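# Lay a fragile boxed lamp flat on a display stand

## Task

Place the boxed lamp lying flat on the display stand's top with its front side upward, then release it so it rests motionless. All of the box must be supported by the stand's top surface; it may lean against the raised rim at the edge but must not rest on that rim, and it may contact nothing other than the stand. The lamp counts as broken, and the task failed, if the box is dropped, falls or is bumped while not held or pressed, or is hit or set down hard while held or pressed. It also fails if the box ever contacts the table or the stand's side beneath the top board, if anything is pushed or knocked off the table, or if at the end the gripper still grasps the box or any other loose item or still bears a large share of the box's weight. Finish by opening the gripper and moving the arm away.

## Robot and tools

Robot: a single six-joint arm (wxai_follower) with a two-finger parallel gripper and a camera on the wrist. Joints in column order: waist, shoulder, elbow, wrist pitch, wrist yaw, wrist roll. The fingers point along the gripper's +x axis and close along its y axis. The reported end_effector_position is the point between the finger pads, roughly 3-4 cm short of the fingertips.

Scene frame: origin on the table surface directly under the arm's base; +z up; +y is to the left when looking along +x. Positions are in metres, orientation as a wxyz quaternion, velocities in m/s and rad/s. The base may be tilted relative to the table, and the reported hand position can be off, more so when reaching far.

execute_actions takes "actions", a list holding zero or one item, plus an optional "pictures" boolean.
- Empty list: no command; returns the current state with camera images.
- Action: {"rows": [[...], ...], "steps": n}. n is 1 to 15 control steps of 1/30 s each (default 15); an action needs at least 9. Up to 15 rows, one per step; if there are fewer rows than steps, the final row keeps being used.
- Wait: {"steps": n} with n up to 300 and no rows; it returns after n steps counted from the previous result, and your reply time is part of that count.
A refused call moves nothing.

Each row has exactly 7 numbers, each in [-1, 1]: six joint offsets in the column order above, then the gripper opening. The joint numbers are offsets, not absolute targets, measured from the joint angles printed in the most recent result that lists them (before any such result exists, or for later calls in the same reply, from where the arm is when the action begins); they are not relative to the previous row. Scale: 1.0 equals 0.9615 rad for waist, shoulder and elbow, 1.713 rad for wrist pitch, 1.767 rad for wrist yaw, 1.728 rad for wrist roll. So an all-zero row pulls the arm back to the reference angles; it is not a pause. Joint ranges in radians: waist -3.054..3.054, shoulder 0.000..3.142, elbow 0.000..2.356, wrist pitch -1.571..1.571, wrist yaw -1.571..1.571, wrist roll -3.142..3.142. A request more than 0.010 rad beyond a range end is refused; the true end can differ from the listed one by up to 0.010 rad, and targets past it are clipped, reported as "joint sent to its limit" (possibly about an earlier action). A missing message does not prove there is room left.

The seventh number is an absolute opening: +1 fully open, empty fingers touch near -0.80, lower values change nothing. Closing fully takes at least about 0.5 s. grip_measured reports the actual opening on that same scale; to keep hold of something, command a value clearly below grip_measured, and the bigger the gap, the harder the squeeze (about 34 N per pad at most; a quick close can hit harder). Readings may be offset by around 1 mm throughout.

Motion limits: each joint's target may lead its measured angle by at most 0.211 rad (waist, shoulder, elbow), 0.213 (pitch), 0.267 (yaw), 0.228 (roll); targets that would move the gripper more than 70 mm from where it is get scaled back. Friction can leave a joint short of its target, especially at long reach, and tiny moves may not happen, so check the Joint positions after each move.

The arm keeps heading to the last row's target until it nearly stops or a step is HELD.

Result lines: the state line (pose and velocities); Joint positions and Joint velocities (six joints, then finger-pad gap in metres, 0.088 when fully open); joint torques (include friction, offsets and noise); grip_measured; "joint command not followed" (clearance check altered targets; mounts and posts count as arm); HELD (your row, or part of it, was not sent on that step); "joint sent to its limit"; MOTOR HOT from 50 °C; OVER-TEMPERATURE FAULT at 95 °C (arm held until cool, power may cut and the arm go limp); TORQUE FAULT when contact torque hits a load limit (waist 17.8, shoulder 22, elbow 22, wrist pitch 5.8, wrist yaw 5.78, wrist roll 5.42 N m, held weight included), stopping the arm 10 s and discarding the rest of the call.

zoom_image: {"camera": one of cam_high, cam_low, cam_wrist, "region": [x0, y0, x1, y1]} in pixels of that camera's latest 504x504 image, origin top-left, region no bigger than 504x504. Returns an enlarged view.
show_instructions: no arguments; shows the scene's reference pages.
read_manual: optional "section" (only "licences"); returns URDF licence text.
finished_scene: {"scene": n}; ends the current scene permanently and reports success.

Cameras with calibration are given per camera (intrinsics, distortion, world-to-camera transform); fixed cameras can be off by a couple of degrees and several millimetres, and the wrist camera pose comes from joint readings.

Cautions: the lamp is fragile; never let the box drop, tip over, be bumped while free, or be struck or set down hard. Keep it away from the table and the stand's side below the top. Objects may occasionally get nudged by outside forces. Lower the box gently onto the stand, flat and front up, clear of the raised rim, open the fingers so no weight is carried, then withdraw the arm without touching anything.

Each tool is called after ">>>" as name([rows], argument=value, ...), one row to a line, values as JSON.

Reference images:

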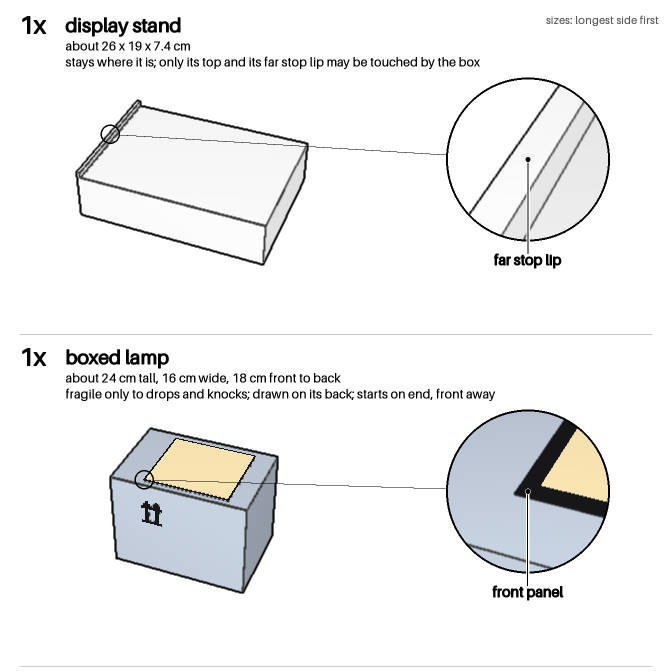

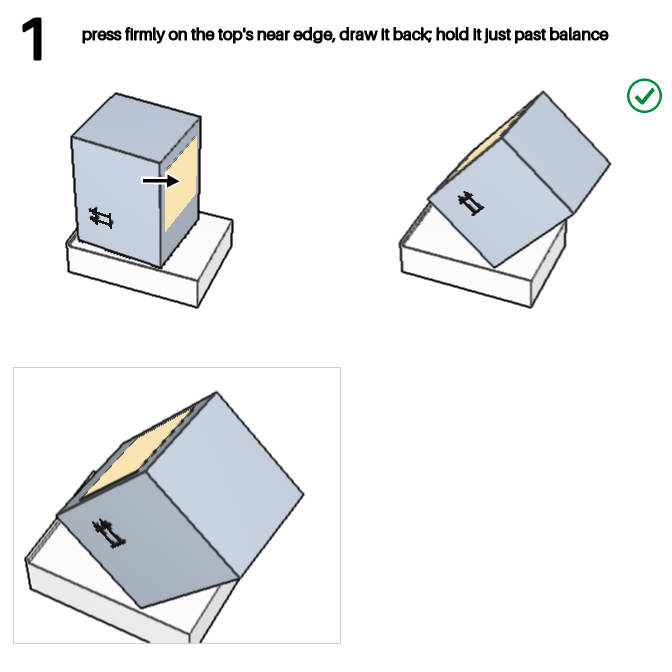

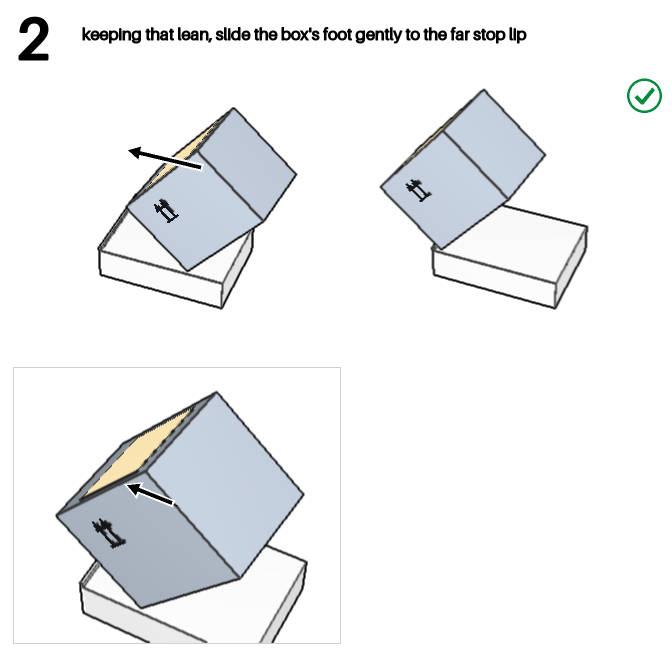

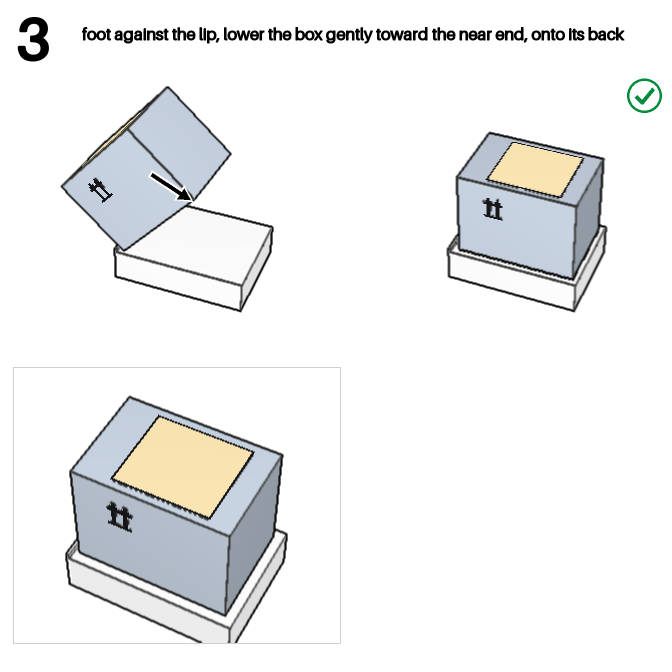

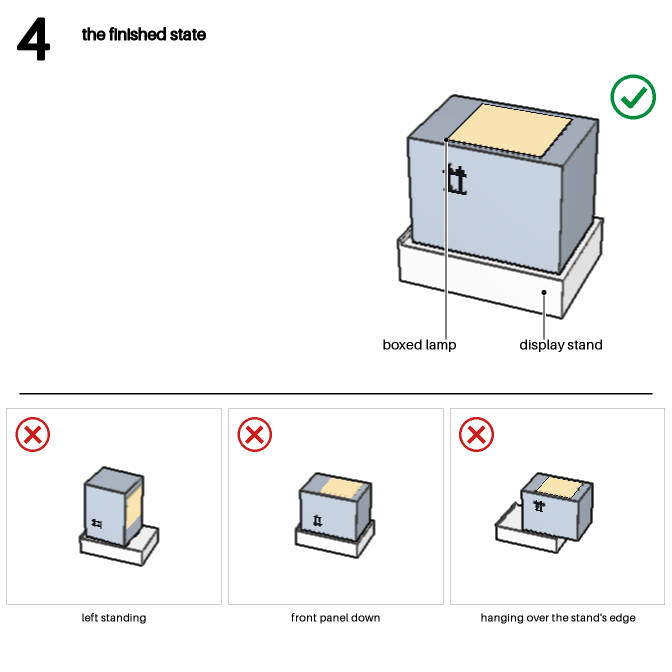

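## Session

>>> execute_actions(actions=[])

Scene clock: 0.00 s of 4970.00 s.
end_effector_position=(+0.0883, +0.1921, +0.3256) grip_measured=+0.846 end_effector_quat_wxyz=(-0.336, +0.626, -0.377, -0.594) end_effector_velocity=(-0.001, -0.000, -0.000) end_effector_angular_velocity=(+0.002, +0.012, -0.002)
Joint positions: [ 1.971  1.624  1.076 -1.526  0.593  0.095  0.08 ]
Joint velocities: [-0.002 -0.007 -0.002  0.007 -0.007 -0.007 -0.   ]
Joint torques (N m, as the arm reports them, + toward a larger angle): no reading
Motor temperatures (°C, as the motors report them): [28 26 24 25 25 25]
Heat: hottest waist 28 °C (+0.0 °C/min).

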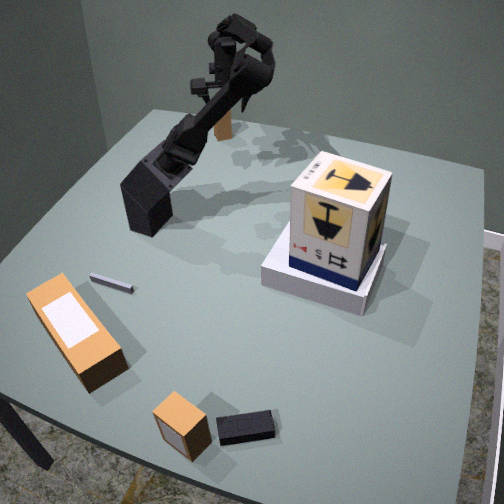

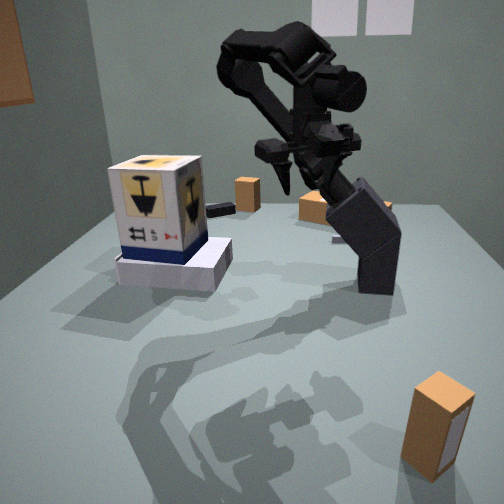

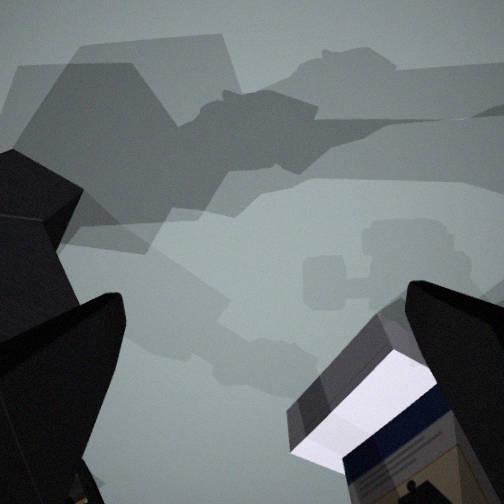

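>>> zoom_image(camera="cam_high", region=[240, 140, 420, 320])

>>> zoom_image(camera="cam_low", region=[90, 140, 250, 300])

Region (240, 140, 420, 320) of cam_high's 504x504 image, scaled by 2.800, with more detail than that image has.

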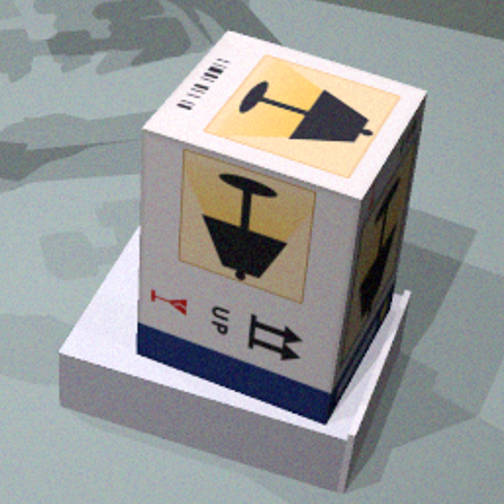

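Region (90, 140, 250, 300) of cam_low's 504x504 image, scaled by 3.150, with more detail than that image has.

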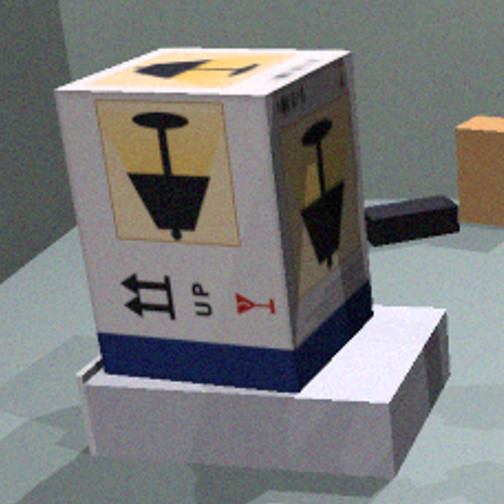

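>>> execute_actions([
  {"rows":[[-0.1,-0.08,0.08,0.02,-0.04,-0.1,1],[-0.25,-0.2,0.2,0.04,-0.1,-0.25,1],[-1,-0.622,0.623,0.128,-0.336,-1,1]],"steps":15},
])

>>> execute_actions([
  {"steps":15},
])

Scene clock: 6.23 s of 4970.00 s.
end_effector_position=(+0.1255, +0.2365, +0.3696) grip_measured=+0.991 end_effector_quat_wxyz=(+0.365, -0.400, +0.442, +0.715) end_effector_velocity=(+0.414, +0.151, +0.375) end_effector_angular_velocity=(+1.688, +1.923, -1.326)
Joint positions: [ 1.733  1.428  1.277 -1.372  0.316 -0.189  0.088]
Joint velocities: [-1.258 -1.248  1.272  0.374 -1.502 -1.282  0.01 ]
Joint torques (N m, as the arm reports them, + toward a larger angle): [ 4.25 -2.47  4.24  0.14 -0.59 -0.22]
Motor temperatures (°C, as the motors report them): [28 27 25 25 25 25]
Heat: hottest waist 28 °C (+0.0 °C/min).
Steps of this call (steps 1 to 90: nothing new was sent; then 3.03 s passed at rest; steps 91 to 96: the first 6 steps of this action). Readings (joint positions):
91: [1.962 1.616 1.083 -1.522 0.580 0.063]
92: [1.926 1.591 1.107 -1.507 0.533 -0.000]
94: [1.822 1.515 1.185 -1.421 0.419 -0.101]
96: the state above

Scene clock: 6.73 s of 4970.00 s.
end_effector_position=(+0.3406, +0.1662, +0.4585) grip_measured=+1.000 end_effector_quat_wxyz=(+0.615, -0.255, +0.243, +0.706) end_effector_velocity=(+0.111, -0.093, -0.063) end_effector_angular_velocity=(-0.159, -1.376, +0.626)
Joint positions: [ 1.073  1.02   1.669 -1.306  0.014 -0.919  0.088]
Joint velocities: [-0.759 -0.076  0.061 -0.007 -0.066 -1.883  0.   ]
Joint torques (N m, as the arm reports them, + toward a larger angle): [ 1.53 -1.25  4.65  0.86 -0.88 -0.17]
Motor temperatures (°C, as the motors report them): [28 27 25 25 25 25]
Heat: hottest waist 28 °C (+0.0 °C/min).
Kept back: nothing.
Steps of this call (steps 1 to 9: the last 9 steps of your previous action; steps 10 to 15: the robot went on to your last target). Readings (joint positions):
1: [1.692 1.388 1.318 -1.361 0.268 -0.230]
2: [1.653 1.349 1.355 -1.351 0.221 -0.270]
4: [1.580 1.280 1.425 -1.335 0.151 -0.344]
8: [1.437 1.153 1.550 -1.319 0.072 -0.494]
15: the state above

>>> execute_actions([
  {"rows":[[-1,0.006,0.006,0,-0.008,-1,1]],"steps":15},
])

>>> execute_actions([
  {"steps":10},
])

Scene clock: 7.30 s of 4970.00 s.
end_effector_position=(+0.3863, +0.1188, +0.4120) grip_measured=+1.000 end_effector_quat_wxyz=(+0.448, -0.566, +0.046, +0.690) end_effector_velocity=(+0.174, -0.287, -0.185) end_effector_angular_velocity=(-1.282, -0.956, +0.264)
Joint positions: [ 0.681  1.026  1.671 -1.306 -0.006 -1.926  0.088]
Joint velocities: [-1.785 -0.002  0.002 -0.022 -0.007 -1.912  0.   ]
Joint torques (N m, as the arm reports them, + toward a larger angle): [ 0.78 -4.62  5.82  0.59 -0.26 -0.19]
Motor temperatures (°C, as the motors report them): [28 27 25 25 25 25]
Heat: hottest waist 28 °C (+0.0 °C/min).
Steps of this call (steps 1 to 11: the robot went on to your last target; steps 12 to 17: the first 6 steps of this action). Readings (joint positions):
12: [0.983 1.025 1.671 -1.306 -0.010 -1.610]
13: [0.920 1.025 1.671 -1.306 -0.009 -1.675]
15: [0.800 1.026 1.670 -1.306 -0.006 -1.800]
17: the state above

Scene clock: 7.63 s of 4970.00 s.
end_effector_position=(+0.4196, +0.0191, +0.3733) grip_measured=+1.000 end_effector_quat_wxyz=(-0.261, +0.718, -0.094, -0.639) end_effector_velocity=(+0.010, -0.109, -0.022) end_effector_angular_velocity=(-0.533, -0.185, +0.736)
Joint positions: [ 0.158  1.026  1.671 -1.306 -0.001 -2.536  0.088]
Joint velocities: [-0.535  0.002 -0.002 -0.007 -0.022 -1.165  0.   ]
Joint torques (N m, as the arm reports them, + toward a larger angle): [ 0.6  -6.    6.56  0.43 -0.2  -0.15]
Motor temperatures (°C, as the motors report them): [28 27 25 25 25 25]
Heat: hottest waist 28 °C (+0.0 °C/min).
Kept back: nothing.
Steps of this call (steps 1 to 9: the last 9 steps of your previous action; step 10: the robot went on to your last target). Readings (joint positions):
1: [0.622 1.025 1.671 -1.306 -0.006 -1.989]
2: [0.563 1.025 1.671 -1.306 -0.006 -2.051]
4: [0.444 1.026 1.670 -1.306 -0.006 -2.177]
8: [0.216 1.025 1.671 -1.306 -0.002 -2.427]
10: the state above

>>> execute_actions([
  {"rows":[[-0.263,0,0,0,0,-0.309,1]],"steps":15},
])

>>> execute_actions([
  {"steps":12},
], pictures=true)

Scene clock: 8.07 s of 4970.00 s.
end_effector_position=(+0.4208, -0.0296, +0.3682) grip_measured=+1.000 end_effector_quat_wxyz=(-0.097, +0.759, -0.068, -0.640) end_effector_velocity=(-0.008, -0.055, -0.004) end_effector_angular_velocity=(-0.346, +0.021, +0.841)
Joint positions: [-0.071  1.025  1.671 -1.306 -0.001 -2.97   0.088]
Joint velocities: [-0.261  0.002 -0.002 -0.022 -0.007 -1.048  0.   ]
Joint torques (N m, as the arm reports them, + toward a larger angle): [ 0.09 -6.48  6.07  0.41  0.03 -0.19]
Motor temperatures (°C, as the motors report them): [28 27 25 25 25 25]
Heat: hottest waist 28 °C (+0.0 °C/min).
Steps of this call (steps 1 to 7: the robot went on to your last target; steps 8 to 13: the first 6 steps of this action). Readings (joint positions):
8: [0.087 1.026 1.671 -1.306 -0.014 -2.677]
9: [0.029 1.026 1.671 -1.306 -0.008 -2.745]
11: [-0.043 1.025 1.671 -1.306 0.000 -2.871]
13: the state above

Scene clock: 8.47 s of 4970.00 s.
end_effector_position=(+0.4205, -0.0340, +0.3681) grip_measured=+1.000 end_effector_quat_wxyz=(-0.062, +0.763, -0.048, -0.642) end_effector_velocity=(-0.002, -0.000, -0.000) end_effector_angular_velocity=(-0.001, +0.007, +0.018)
Joint positions: [-0.092  1.025  1.671 -1.306 -0.002 -3.063  0.088]
Joint velocities: [-0.007 -0.002 -0.002 -0.007 -0.007 -0.022  0.   ]
Joint torques (N m, as the arm reports them, + toward a larger angle): [-0.45 -6.27  5.89  0.36  0.1  -0.18]
Motor temperatures (°C, as the motors report them): [28 27 25 25 25 25]
Heat: hottest waist 28 °C (+0.0 °C/min).
Kept back: nothing.
Steps of this call (steps 1 to 9: the last 9 steps of your previous action; steps 10 to 12: the robot went on to your last target). Readings (joint positions):
1: [-0.078 1.025 1.671 -1.306 -0.001 -2.999]
2: [-0.082 1.026 1.671 -1.306 -0.002 -3.019]
4: [-0.088 1.026 1.671 -1.306 -0.002 -3.042]
8: [-0.091 1.026 1.671 -1.306 -0.002 -3.059]
12: the state above
camera_calibration (this result's frames):
cam_wrist: T_world_to_cam=[[0.186474, 0.981138, 0.0509466, -0.0590288], [0.843497, -0.18647, 0.503727, -0.516895], [0.503726, -0.0509584, -0.862359, 0.183173], [0, 0, 0, 1]] pos_world=[0.354738, -0.029136, 0.421342]

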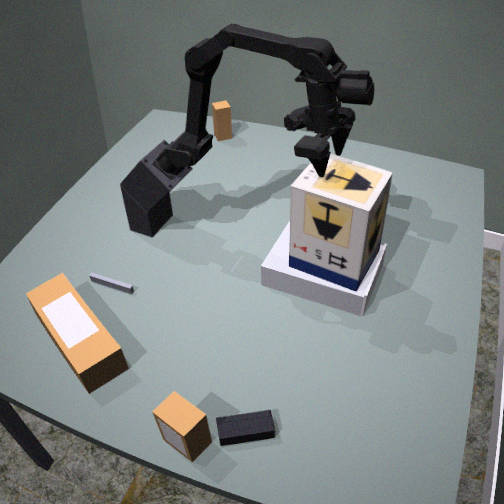

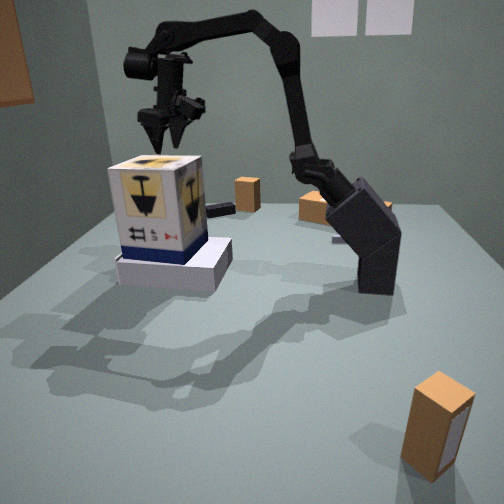

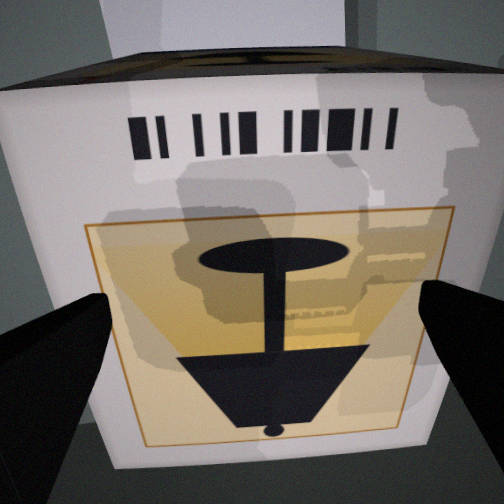

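>>> execute_actions([
  {"rows":[[0.002,-0.012,-0.02,0.006,0,0,1],[0.004,-0.025,-0.045,0.013,0,0,1],[0.006,-0.04,-0.075,0.022,0,0,1],[0.008,-0.055,-0.105,0.032,0,0,1],[0.01,-0.07,-0.135,0.042,0,0,1],[0.012,-0.083,-0.165,0.052,0,0,1],[0.014,-0.092,-0.19,0.06,0,0,1],[0.016,-0.097,-0.211,0.066,0,-0.004,1]],"steps":15},
])

>>> execute_actions([
  {"steps":12},
], pictures=true)

Scene clock: 9.40 s of 4970.00 s.
end_effector_position=(+0.4135, -0.0324, +0.3602) grip_measured=+1.000 end_effector_quat_wxyz=(-0.061, +0.766, -0.046, -0.638) end_effector_velocity=(-0.082, +0.023, -0.083) end_effector_angular_velocity=(+0.056, -0.027, +0.052)
Joint positions: [-0.088  0.985  1.59  -1.256 -0.002 -3.064  0.088]
Joint velocities: [ 0.056 -0.379 -0.774  0.418 -0.022 -0.007  0.   ]
Joint torques (N m, as the arm reports them, + toward a larger angle): [ 0.36 -6.93  4.42  0.57  0.05  0.06]
Motor temperatures (°C, as the motors report them): [28 27 25 25 25 25]
Heat: hottest waist 28 °C (+0.0 °C/min).
Steps of this call (steps 1 to 22: the robot went on to your last target; steps 23 to 28: the first 6 steps of this action). Readings (joint positions):
23: [-0.092 1.025 1.670 -1.306 -0.002 -3.064]
24: [-0.092 1.024 1.666 -1.300 -0.002 -3.064]
26: [-0.091 1.009 1.637 -1.279 -0.002 -3.064]
28: the state above

Scene clock: 9.80 s of 4970.00 s.
end_effector_position=(+0.4023, -0.0295, +0.3451) grip_measured=+1.000 end_effector_quat_wxyz=(-0.061, +0.764, -0.042, -0.641) end_effector_velocity=(-0.000, -0.002, +0.007) end_effector_angular_velocity=(-0.009, -0.026, -0.011)
Joint positions: [-0.079  0.942  1.481 -1.197 -0.002 -3.064  0.088]
Joint velocities: [-0.002 -0.022 -0.002  0.007  0.007  0.007  0.   ]
Joint torques (N m, as the arm reports them, + toward a larger angle): [ 0.28 -6.58  4.64  0.54  0.01 -0.19]
Motor temperatures (°C, as the motors report them): [28 27 25 25 25 25]
Heat: hottest waist 28 °C (+0.0 °C/min).
Kept back: nothing.
Steps of this call (steps 1 to 9: the last 9 steps of your previous action; steps 10 to 12: the robot went on to your last target). Readings (joint positions):
1: [-0.086 0.973 1.565 -1.242 -0.002 -3.064]
2: [-0.084 0.962 1.540 -1.229 -0.002 -3.064]
4: [-0.081 0.950 1.506 -1.214 -0.002 -3.064]
8: [-0.080 0.945 1.484 -1.200 -0.002 -3.064]
12: the state above
camera_calibration (this result's frames):
cam_wrist: T_world_to_cam=[[0.175759, 0.982609, 0.0599058, -0.0577033], [0.842921, -0.181649, 0.506446, -0.489748], [0.50852, -0.0385165, -0.860188, 0.170415], [0, 0, 0, 1]] pos_world=[0.336301, -0.0256987, 0.398076]

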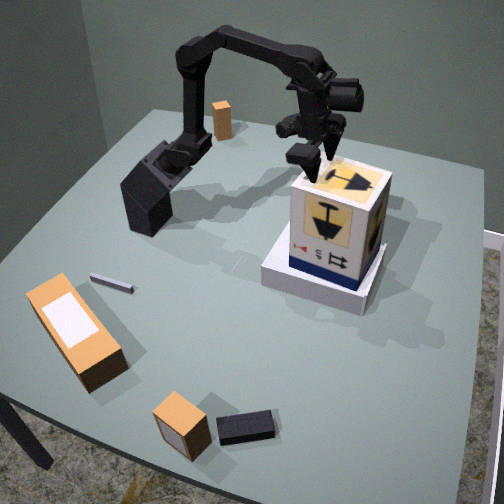

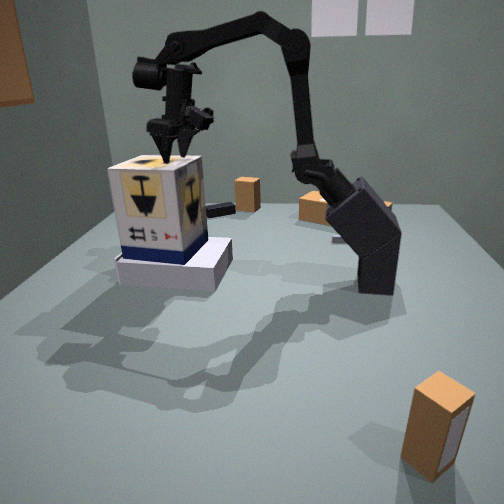

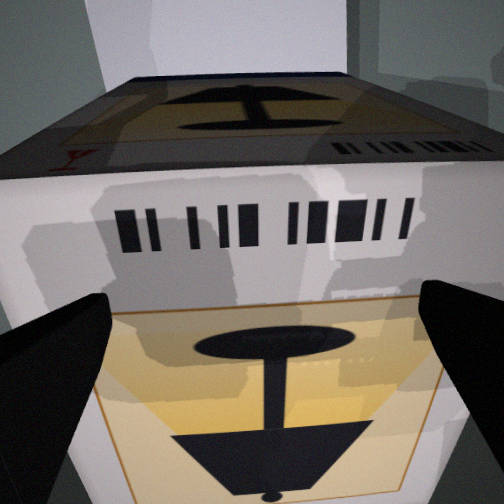

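>>> execute_actions([
  {"rows":[[0,-0.015,-0.015,0,0,-0.004,1],[0,-0.025,-0.025,0.002,0,-0.008,1],[0,-0.035,-0.035,0.004,0,-0.01,1],[0,-0.045,-0.045,0.006,0,-0.01,1],[0,-0.05,-0.053,0.009,0,-0.01,1],[0,-0.05,-0.06,0.012,0,-0.01,1],[0,-0.05,-0.067,0.015,0,-0.01,1],[0,-0.05,-0.074,0.018,0,-0.01,1],[0,-0.05,-0.08,0.02,0,-0.01,1],[0,-0.05,-0.086,0.022,0,-0.01,1],[0,-0.05,-0.092,0.024,0,-0.01,1],[0,-0.05,-0.098,0.027,0,-0.01,1]],"steps":15},
])

>>> execute_actions([
  {"steps":18},
])

Scene clock: 10.67 s of 4970.00 s.
end_effector_position=(+0.3968, -0.0291, +0.3463) grip_measured=+1.000 end_effector_quat_wxyz=(-0.058, +0.767, -0.039, -0.638) end_effector_velocity=(-0.032, +0.000, +0.005) end_effector_angular_velocity=(-0.021, -0.085, +0.031)
Joint positions: [-0.079  0.914  1.454 -1.188 -0.002 -3.072  0.088]
Joint velocities: [-0.002 -0.193 -0.203  0.095  0.007 -0.037  0.   ]
Joint torques (N m, as the arm reports them, + toward a larger angle): [-0.06 -6.07  4.53  0.75  0.02 -0.22]
Motor temperatures (°C, as the motors report them): [28 27 25 25 25 25]
Heat: hottest waist 28 °C (+0.0 °C/min).
Steps of this call (steps 1 to 20: the robot went on to your last target; steps 21 to 26: the first 6 steps of this action). Readings (joint positions):
21: [-0.079 0.940 1.480 -1.195 -0.002 -3.064]
22: [-0.079 0.938 1.478 -1.195 -0.002 -3.065]
24: [-0.079 0.927 1.468 -1.192 -0.002 -3.070]
26: the state above

Scene clock: 11.27 s of 4970.00 s.
end_effector_position=(+0.3940, -0.0290, +0.3419) grip_measured=+1.000 end_effector_quat_wxyz=(-0.057, +0.772, -0.039, -0.632) end_effector_velocity=(-0.006, -0.000, -0.002) end_effector_angular_velocity=(-0.002, +0.027, -0.006)
Joint positions: [-0.079  0.891  1.409 -1.153 -0.001 -3.075  0.088]
Joint velocities: [ 0.002 -0.002 -0.007 -0.022  0.007  0.007  0.   ]
Joint torques (N m, as the arm reports them, + toward a larger angle): [-0.34 -5.31  3.52  0.62 -0.05 -0.21]
Motor temperatures (°C, as the motors report them): [28 27 25 25 25 25]
Heat: hottest waist 28 °C (+0.0 °C/min).
Kept back: nothing.
Steps of this call (steps 1 to 9: the last 9 steps of your previous action; steps 10 to 18: the robot went on to your last target). Readings (joint positions):
1: [-0.079 0.908 1.447 -1.184 -0.002 -3.073]
2: [-0.079 0.904 1.441 -1.179 -0.002 -3.073]
4: [-0.079 0.901 1.429 -1.170 -0.002 -3.074]
8: [-0.079 0.894 1.414 -1.157 -0.001 -3.075]
18: the state above

>>> execute_actions([
  {"rows":[[0,0.01,-0.03,-0.003,0,0,1],[0,0.02,-0.038,-0.007,0,0,1],[0,0.03,-0.046,-0.01,0,0,1],[0,0.04,-0.054,-0.013,0,0,1],[0,0.05,-0.06,-0.017,0,0,1],[0,0.06,-0.066,-0.02,0,0,1],[0,0.06,-0.068,-0.025,0,0,1],[0,0.06,-0.07,-0.03,0,0,1],[0,0.06,-0.073,-0.035,0,0,1],[0,0.06,-0.075,-0.04,0,0,1],[0,0.06,-0.078,-0.045,0,0,1]],"steps":15},
])

>>> execute_actions([
  {"steps":30},
], pictures=true)

Scene clock: 12.33 s of 4970.00 s.
end_effector_position=(+0.3925, -0.0290, +0.3382) grip_measured=+1.000 end_effector_quat_wxyz=(-0.056, +0.768, -0.039, -0.637) end_effector_velocity=(-0.012, -0.000, -0.030) end_effector_angular_velocity=(-0.003, +0.154, +0.022)
Joint positions: [-0.079  0.896  1.402 -1.154  0.001 -3.075  0.088]
Joint velocities: [-0.002  0.081 -0.007 -0.066  0.007 -0.022  0.   ]
Joint torques (N m, as the arm reports them, + toward a larger angle): [-0.18 -1.19 -0.12 -1.2  -0.06  0.05]
Motor temperatures (°C, as the motors report them): [28 27 25 25 25 25]
Heat: hottest waist 28 °C (+0.0 °C/min).
Steps of this call (steps 1 to 15: the robot went on to your last target; steps 16 to 26: nothing new was sent; steps 27 to 32: the first 6 steps of this action). Readings (joint positions):
27: [-0.079 0.891 1.409 -1.152 -0.001 -3.075]
28: [-0.079 0.891 1.407 -1.152 -0.001 -3.075]
30: [-0.079 0.892 1.404 -1.151 -0.001 -3.075]
32: the state above

Scene clock: 13.33 s of 4970.00 s.
end_effector_position=(+0.3825, -0.0281, +0.3354) grip_measured=+1.000 end_effector_quat_wxyz=(-0.054, +0.751, -0.037, -0.657) end_effector_velocity=(-0.001, +0.001, -0.000) end_effector_angular_velocity=(+0.005, +0.007, +0.007)
Joint positions: [-0.077  0.899  1.402 -1.201  0.002 -3.079  0.088]
Joint velocities: [-0.002  0.002  0.002 -0.007 -0.007 -0.007  0.   ]
Joint torques (N m, as the arm reports them, + toward a larger angle): [-0.17 -0.44 -2.1  -1.76 -0.18  0.14]
Motor temperatures (°C, as the motors report them): [28 27 25 25 25 25]
Heat: hottest waist 28 °C (+0.0 °C/min).
Kept back: nothing.
Steps of this call (steps 1 to 9: the last 9 steps of your previous action; steps 10 to 30: the robot went on to your last target). Readings (joint positions):
1: [-0.079 0.898 1.402 -1.155 0.001 -3.075]
2: [-0.079 0.899 1.402 -1.157 0.002 -3.077]
4: [-0.079 0.899 1.402 -1.170 0.002 -3.078]
8: [-0.078 0.900 1.402 -1.195 0.002 -3.079]
30: the state above
The arm was judged still, so your last target was given up. Only a new action makes it travel on or press farther. Fingers that are still opening or closing keep moving.
camera_calibration (this result's frames):
cam_wrist: T_world_to_cam=[[0.161409, 0.985594, 0.0505149, -0.0462168], [0.86593, -0.165994, 0.471817, -0.464585], [0.473405, -0.0324131, -0.880248, 0.192535], [0, 0, 0, 1]] pos_world=[0.318611, -0.0253267, 0.391012]

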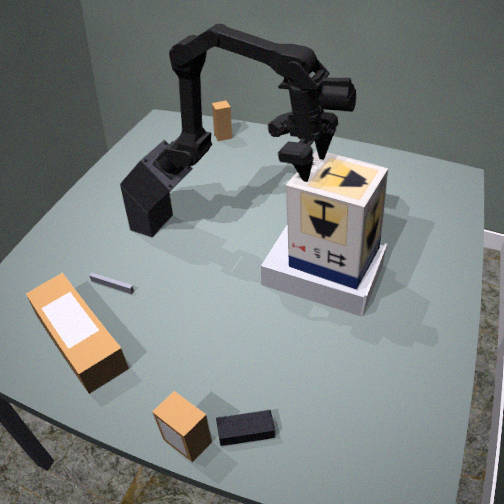

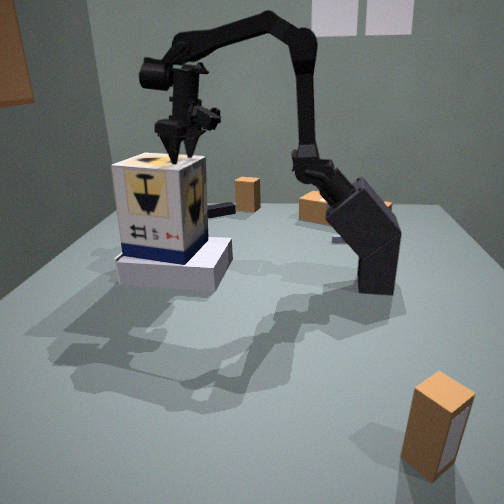

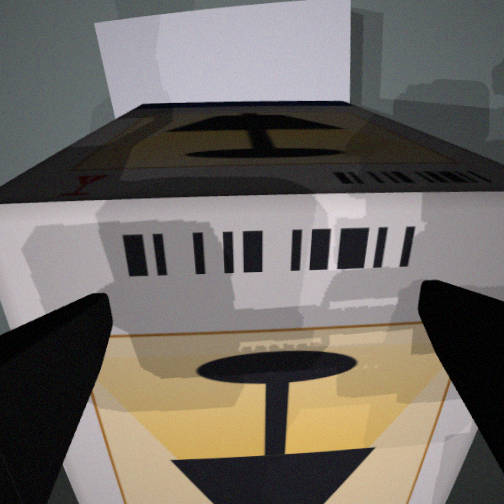

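>>> execute_actions([
  {"rows":[[0.001,0.045,-0.077,-0.017,0,0,1],[0.002,0.033,-0.087,-0.016,0,0,1],[0.003,0.018,-0.1,-0.015,0,-0.001,1],[0.004,0.002,-0.114,-0.014,0,-0.001,1],[0.005,-0.014,-0.128,-0.013,0,-0.002,1],[0.006,-0.03,-0.142,-0.012,0,-0.002,1],[0.008,-0.047,-0.156,-0.011,0,-0.003,1],[0.009,-0.063,-0.17,-0.01,0,-0.003,1],[0.01,-0.08,-0.184,-0.009,0,-0.004,1],[0.012,-0.096,-0.198,-0.008,0,-0.004,1],[0.013,-0.112,-0.212,-0.007,0,-0.005,1],[0.014,-0.128,-0.226,-0.006,0,-0.005,1],[0.016,-0.144,-0.239,-0.005,0,-0.006,1],[0.017,-0.159,-0.252,-0.004,0,-0.006,1],[0.018,-0.171,-0.262,-0.004,0,-0.006,1]],"steps":15},
])

>>> execute_actions([
  {"steps":22},
], pictures=true)

Scene clock: 15.03 s of 4970.00 s.
end_effector_position=(+0.3735, -0.0269, +0.3368) grip_measured=+1.000 end_effector_quat_wxyz=(-0.052, +0.753, -0.034, -0.656) end_effector_velocity=(-0.101, +0.015, +0.006) end_effector_angular_velocity=(+0.029, -0.006, +0.050)
Joint positions: [-0.073  0.862  1.368 -1.2    0.003 -3.083  0.088]
Joint velocities: [ 0.037 -0.388 -0.379 -0.007 -0.007 -0.022  0.   ]
Joint torques (N m, as the arm reports them, + toward a larger angle): [-0.25 -1.09 -2.69 -1.39 -0.06  0.07]
Motor temperatures (°C, as the motors report them): [28 27 25 26 25 25]
Heat: hottest waist 28 °C (+0.0 °C/min).
Steps of this call (steps 1 to 45: nothing new was sent; steps 46 to 51: the first 6 steps of this action). Readings (joint positions):
46: [-0.077 0.899 1.402 -1.201 0.002 -3.079]
47: [-0.077 0.897 1.401 -1.201 0.003 -3.080]
49: [-0.075 0.885 1.390 -1.200 0.003 -3.082]
51: the state above

Scene clock: 15.77 s of 4970.00 s.
end_effector_position=(+0.3327, -0.0220, +0.3365) grip_measured=+1.000 end_effector_quat_wxyz=(-0.050, +0.756, -0.025, -0.653) end_effector_velocity=(-0.004, -0.001, -0.001) end_effector_angular_velocity=(-0.007, +0.008, -0.010)
Joint positions: [-0.059  0.7    1.212 -1.199  0.003 -3.09   0.088]
Joint velocities: [-0.002 -0.007 -0.007 -0.007  0.007  0.007  0.   ]
Joint torques (N m, as the arm reports them, + toward a larger angle): [ 0.12 -0.5  -1.09 -0.29 -0.12  0.1 ]
Motor temperatures (°C, as the motors report them): [28 27 25 26 25 25]
Heat: hottest waist 28 °C (+0.0 °C/min).
Kept back: nothing.
Steps of this call (steps 1 to 9: the last 9 steps of your previous action; steps 10 to 22: the robot went on to your last target). Readings (joint positions):
1: [-0.072 0.849 1.355 -1.200 0.003 -3.084]
2: [-0.070 0.835 1.341 -1.200 0.003 -3.085]
4: [-0.067 0.806 1.313 -1.200 0.003 -3.086]
8: [-0.062 0.747 1.257 -1.198 0.003 -3.090]
22: the state above
camera_calibration (this result's frames):
cam_wrist: T_world_to_cam=[[0.137102, 0.988686, 0.0608472, -0.0396078], [0.863641, -0.149393, 0.481463, -0.423163], [0.485106, -0.0134594, -0.874352, 0.21181], [0, 0, 0, 1]] pos_world=[0.268141, -0.021207, 0.391344]

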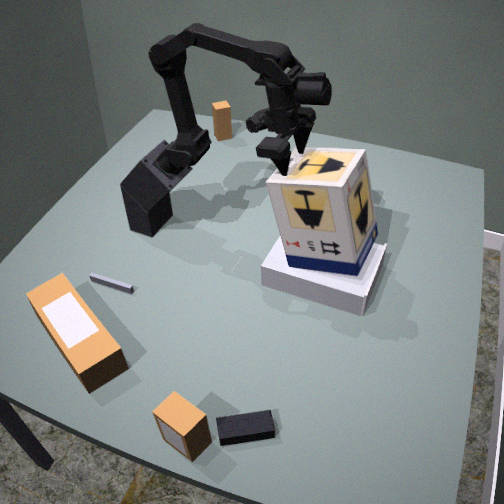

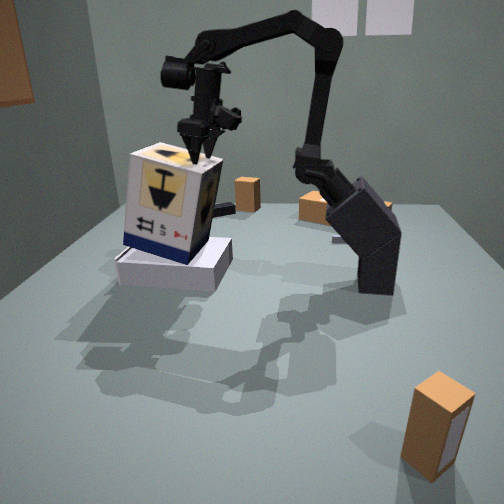

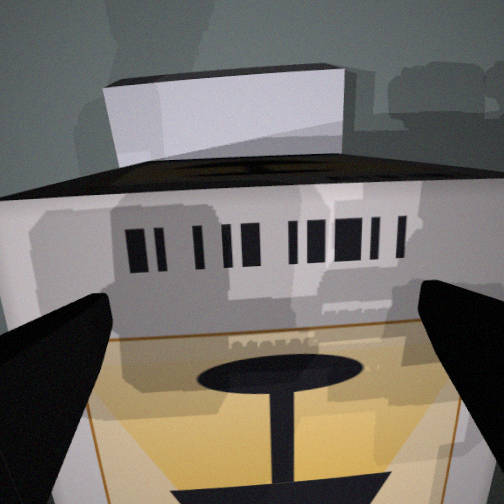

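>>> execute_actions([
  {"rows":[[0.001,0.029,-0.07,-0.005,0,0.002,1],[0.002,0.017,-0.08,-0.004,0,0.004,1],[0.004,0.002,-0.093,-0.003,0,0.006,1],[0.005,-0.015,-0.107,-0.002,0,0.008,1],[0.007,-0.032,-0.121,-0.001,0,0.01,1],[0.008,-0.049,-0.135,0,0,0.012,1],[0.01,-0.066,-0.15,0.001,0,0.014,1],[0.011,-0.083,-0.164,0.002,0,0.016,1],[0.013,-0.1,-0.179,0.003,0,0.018,1],[0.014,-0.117,-0.194,0.004,0,0.02,1],[0.016,-0.134,-0.208,0.005,0,0.021,1],[0.017,-0.151,-0.223,0.006,0,0.022,1],[0.018,-0.167,-0.237,0.007,0,0.023,1],[0.019,-0.182,-0.25,0.008,0,0.024,1],[0.02,-0.193,-0.26,0.009,0,0.025,1]],"steps":15},
])

>>> execute_actions([
  {"steps":22},
], pictures=true)

Scene clock: 17.30 s of 4970.00 s.
end_effector_position=(+0.3235, -0.0210, +0.3361) grip_measured=+1.000 end_effector_quat_wxyz=(-0.050, +0.759, -0.024, -0.649) end_effector_velocity=(-0.101, +0.012, -0.010) end_effector_angular_velocity=(+0.035, -0.023, -0.027)
Joint positions: [-0.056  0.657  1.172 -1.193  0.003 -3.089  0.088]
Joint velocities: [ 0.032 -0.408 -0.379 -0.007 -0.007  0.051  0.   ]
Joint torques (N m, as the arm reports them, + toward a larger angle): [ 0.08 -0.68 -0.93 -0.19 -0.01  0.43]
Motor temperatures (°C, as the motors report them): [28 27 25 26 25 25]
Heat: hottest waist 28 °C (+0.0 °C/min).
Steps of this call (steps 1 to 15: the robot went on to your last target; steps 16 to 40: nothing new was sent; steps 41 to 46: the first 6 steps of this action). Readings (joint positions):
41: [-0.059 0.699 1.211 -1.198 0.003 -3.090]
42: [-0.059 0.696 1.209 -1.197 0.003 -3.090]
44: [-0.058 0.681 1.195 -1.194 0.003 -3.090]
46: the state above

Scene clock: 18.03 s of 4970.00 s.
end_effector_position=(+0.2806, -0.0192, +0.3243) grip_measured=+1.000 end_effector_quat_wxyz=(-0.059, +0.757, -0.036, -0.650) end_effector_velocity=(-0.004, -0.004, -0.005) end_effector_angular_velocity=(-0.030, +0.008, +0.013)
Joint positions: [-0.044  0.491  1.005 -1.195  0.02  -3.051  0.088]
Joint velocities: [-0.007 -0.007 -0.022  0.007  0.022 -0.022  0.   ]
Joint torques (N m, as the arm reports them, + toward a larger angle): [ 0.41 -0.39  1.01  1.26 -0.71  0.16]
Motor temperatures (°C, as the motors report them): [28 27 25 26 25 25]
Heat: hottest waist 28 °C (+0.0 °C/min).
Kept back: nothing.
Steps of this call (steps 1 to 9: the last 9 steps of your previous action; steps 10 to 22: the robot went on to your last target). Readings (joint positions):
1: [-0.055 0.642 1.159 -1.193 0.003 -3.086]
2: [-0.053 0.628 1.145 -1.193 0.003 -3.082]
4: [-0.051 0.597 1.117 -1.193 0.003 -3.075]
8: [-0.046 0.536 1.058 -1.193 0.003 -3.062]
22: the state above
camera_calibration (this result's frames):
cam_wrist: T_world_to_cam=[[0.166315, 0.984193, 0.0608535, -0.042754], [0.856258, -0.174751, 0.486091, -0.371727], [0.489041, -0.0287381, -0.871787, 0.224196], [0, 0, 0, 1]] pos_world=[0.215764, -0.0164387, 0.378746]

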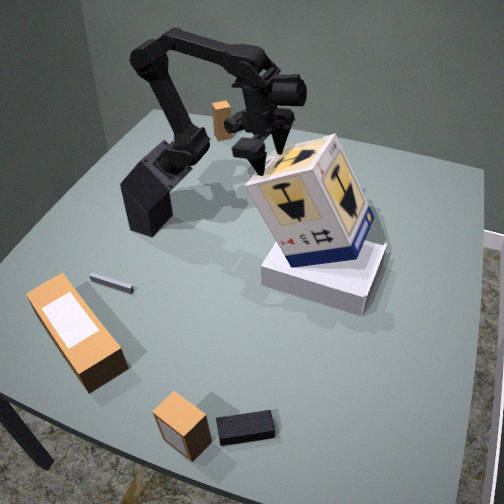

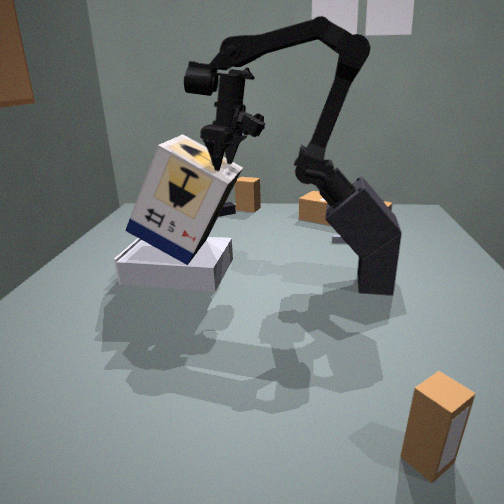

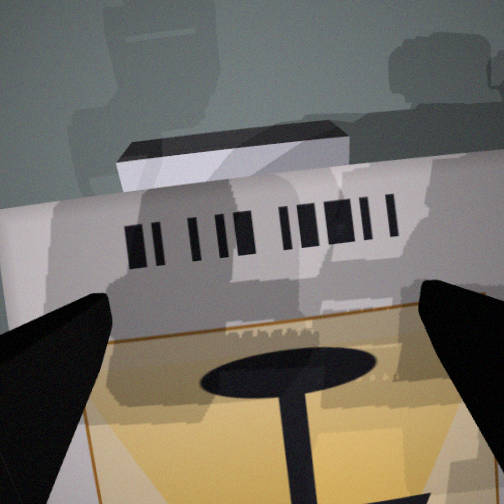

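>>> execute_actions([
  {"rows":[[0.003,0.017,-0.051,0.007,-0.008,0,1],[0.002,0.005,-0.061,0.007,-0.007,-0.002,1],[0.001,-0.01,-0.074,0.008,-0.006,-0.004,1],[0,-0.027,-0.088,0.008,-0.005,-0.006,1],[-0.001,-0.044,-0.102,0.009,-0.004,-0.008,1],[-0.002,-0.061,-0.117,0.01,-0.003,-0.01,1],[-0.003,-0.078,-0.132,0.01,-0.003,-0.012,1],[-0.004,-0.095,-0.147,0.011,-0.003,-0.014,1],[-0.005,-0.112,-0.162,0.012,-0.003,-0.016,1],[-0.006,-0.129,-0.177,0.012,-0.003,-0.017,1],[-0.007,-0.146,-0.192,0.013,-0.003,-0.018,1],[-0.008,-0.163,-0.207,0.014,-0.003,-0.019,1],[-0.009,-0.179,-0.221,0.015,-0.003,-0.02,1],[-0.01,-0.193,-0.233,0.016,-0.003,-0.021,1],[-0.01,-0.204,-0.243,0.016,-0.003,-0.022,1]],"steps":15},
])

>>> execute_actions([
  {"steps":22},
], pictures=true)

Scene clock: 19.50 s of 4970.00 s.
end_effector_position=(+0.2709, -0.0184, +0.3198) grip_measured=+1.000 end_effector_quat_wxyz=(-0.059, +0.757, -0.035, -0.649) end_effector_velocity=(-0.100, +0.013, -0.049) end_effector_angular_velocity=(+0.033, +0.032, +0.098)
Joint positions: [-0.044  0.451  0.961 -1.191  0.019 -3.054  0.088]
Joint velocities: [-0.007 -0.379 -0.422  0.007 -0.051 -0.095  0.   ]
Joint torques (N m, as the arm reports them, + toward a larger angle): [ 0.04 -1.56  1.66  1.16 -0.28 -0.29]
Motor temperatures (°C, as the motors report them): [28 27 25 26 25 25]
Heat: hottest waist 28 °C (+0.0 °C/min).
Steps of this call (steps 1 to 30: the robot went on to your last target; steps 31 to 38: nothing new was sent; steps 39 to 44: the first 6 steps of this action). Readings (joint positions):
39: [-0.044 0.491 1.002 -1.195 0.021 -3.051]
40: [-0.044 0.488 0.999 -1.195 0.021 -3.051]
42: [-0.044 0.473 0.986 -1.192 0.020 -3.051]
44: the state above

Scene clock: 20.23 s of 4970.00 s.
end_effector_position=(+0.2332, -0.0153, +0.2949) grip_measured=+1.000 end_effector_quat_wxyz=(-0.048, +0.755, -0.024, -0.653) end_effector_velocity=(-0.003, +0.001, -0.001) end_effector_angular_velocity=(+0.005, +0.007, +0.007)
Joint positions: [-0.05   0.299  0.783 -1.172  0.011 -3.089  0.088]
Joint velocities: [-0.002 -0.007 -0.007 -0.007 -0.007 -0.007  0.   ]
Joint torques (N m, as the arm reports them, + toward a larger angle): [-0.6  -2.23  4.76  0.72  0.17 -0.01]
Motor temperatures (°C, as the motors report them): [28 27 25 26 25 25]
Heat: hottest waist 28 °C (+0.0 °C/min).
Kept back: nothing.
Steps of this call (steps 1 to 9: the last 9 steps of your previous action; steps 10 to 22: the robot went on to your last target). Readings (joint positions):
1: [-0.044 0.438 0.946 -1.190 0.017 -3.057]
2: [-0.044 0.425 0.929 -1.187 0.014 -3.061]
4: [-0.045 0.402 0.894 -1.184 0.011 -3.068]
8: [-0.046 0.346 0.827 -1.179 0.011 -3.078]
22: the state above
camera_calibration (this result's frames):
cam_wrist: T_world_to_cam=[[0.132925, 0.989355, 0.0592246, -0.0285844], [0.86514, -0.144977, 0.48012, -0.31603], [0.483595, -0.0125825, -0.875202, 0.224423], [0, 0, 0, 1]] pos_world=[0.16868, -0.0147132, 0.34984]

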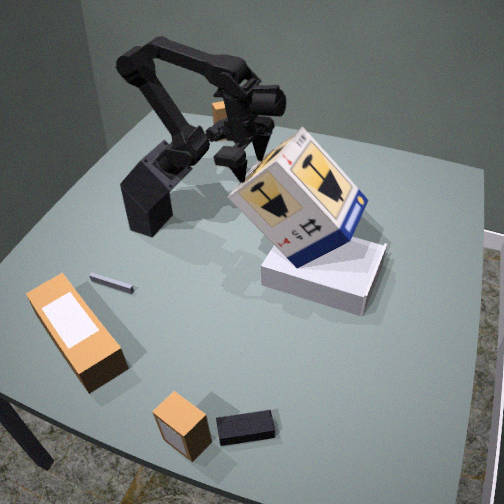

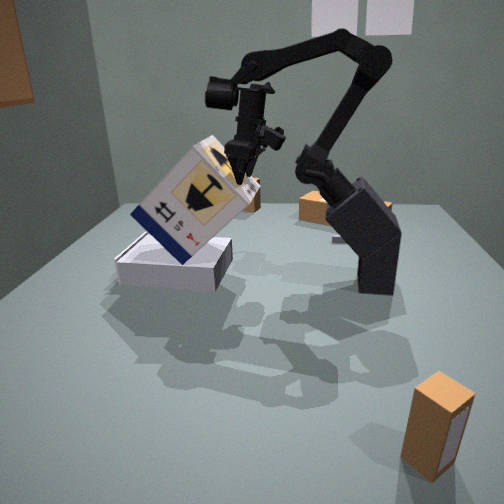

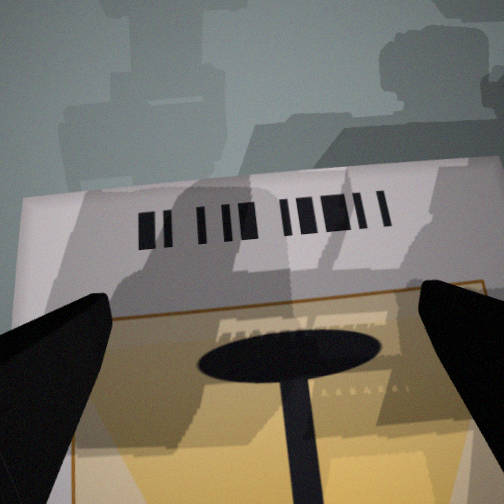

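>>> zoom_image(camera="cam_low", region=[100, 120, 280, 300])

>>> zoom_image(camera="cam_high", region=[210, 120, 410, 320])

Region (100, 120, 280, 300) of cam_low's 504x504 image, scaled by 2.800, with more detail than that image has.

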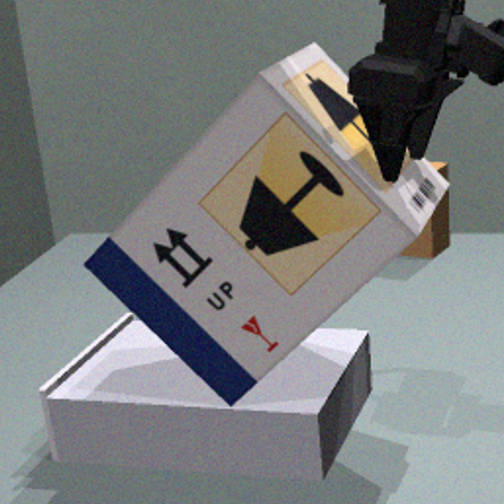

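Region (210, 120, 410, 320) of cam_high's 504x504 image, scaled by 2.520, with more detail than that image has.

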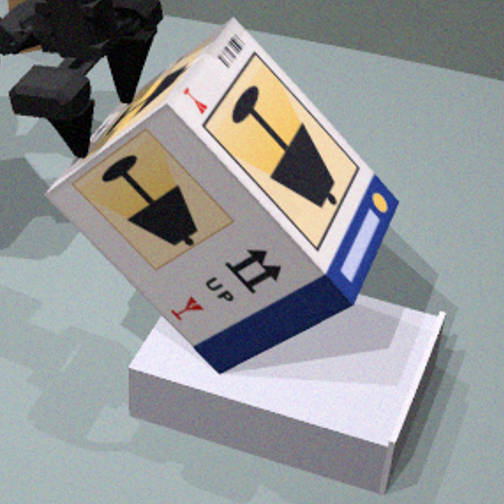

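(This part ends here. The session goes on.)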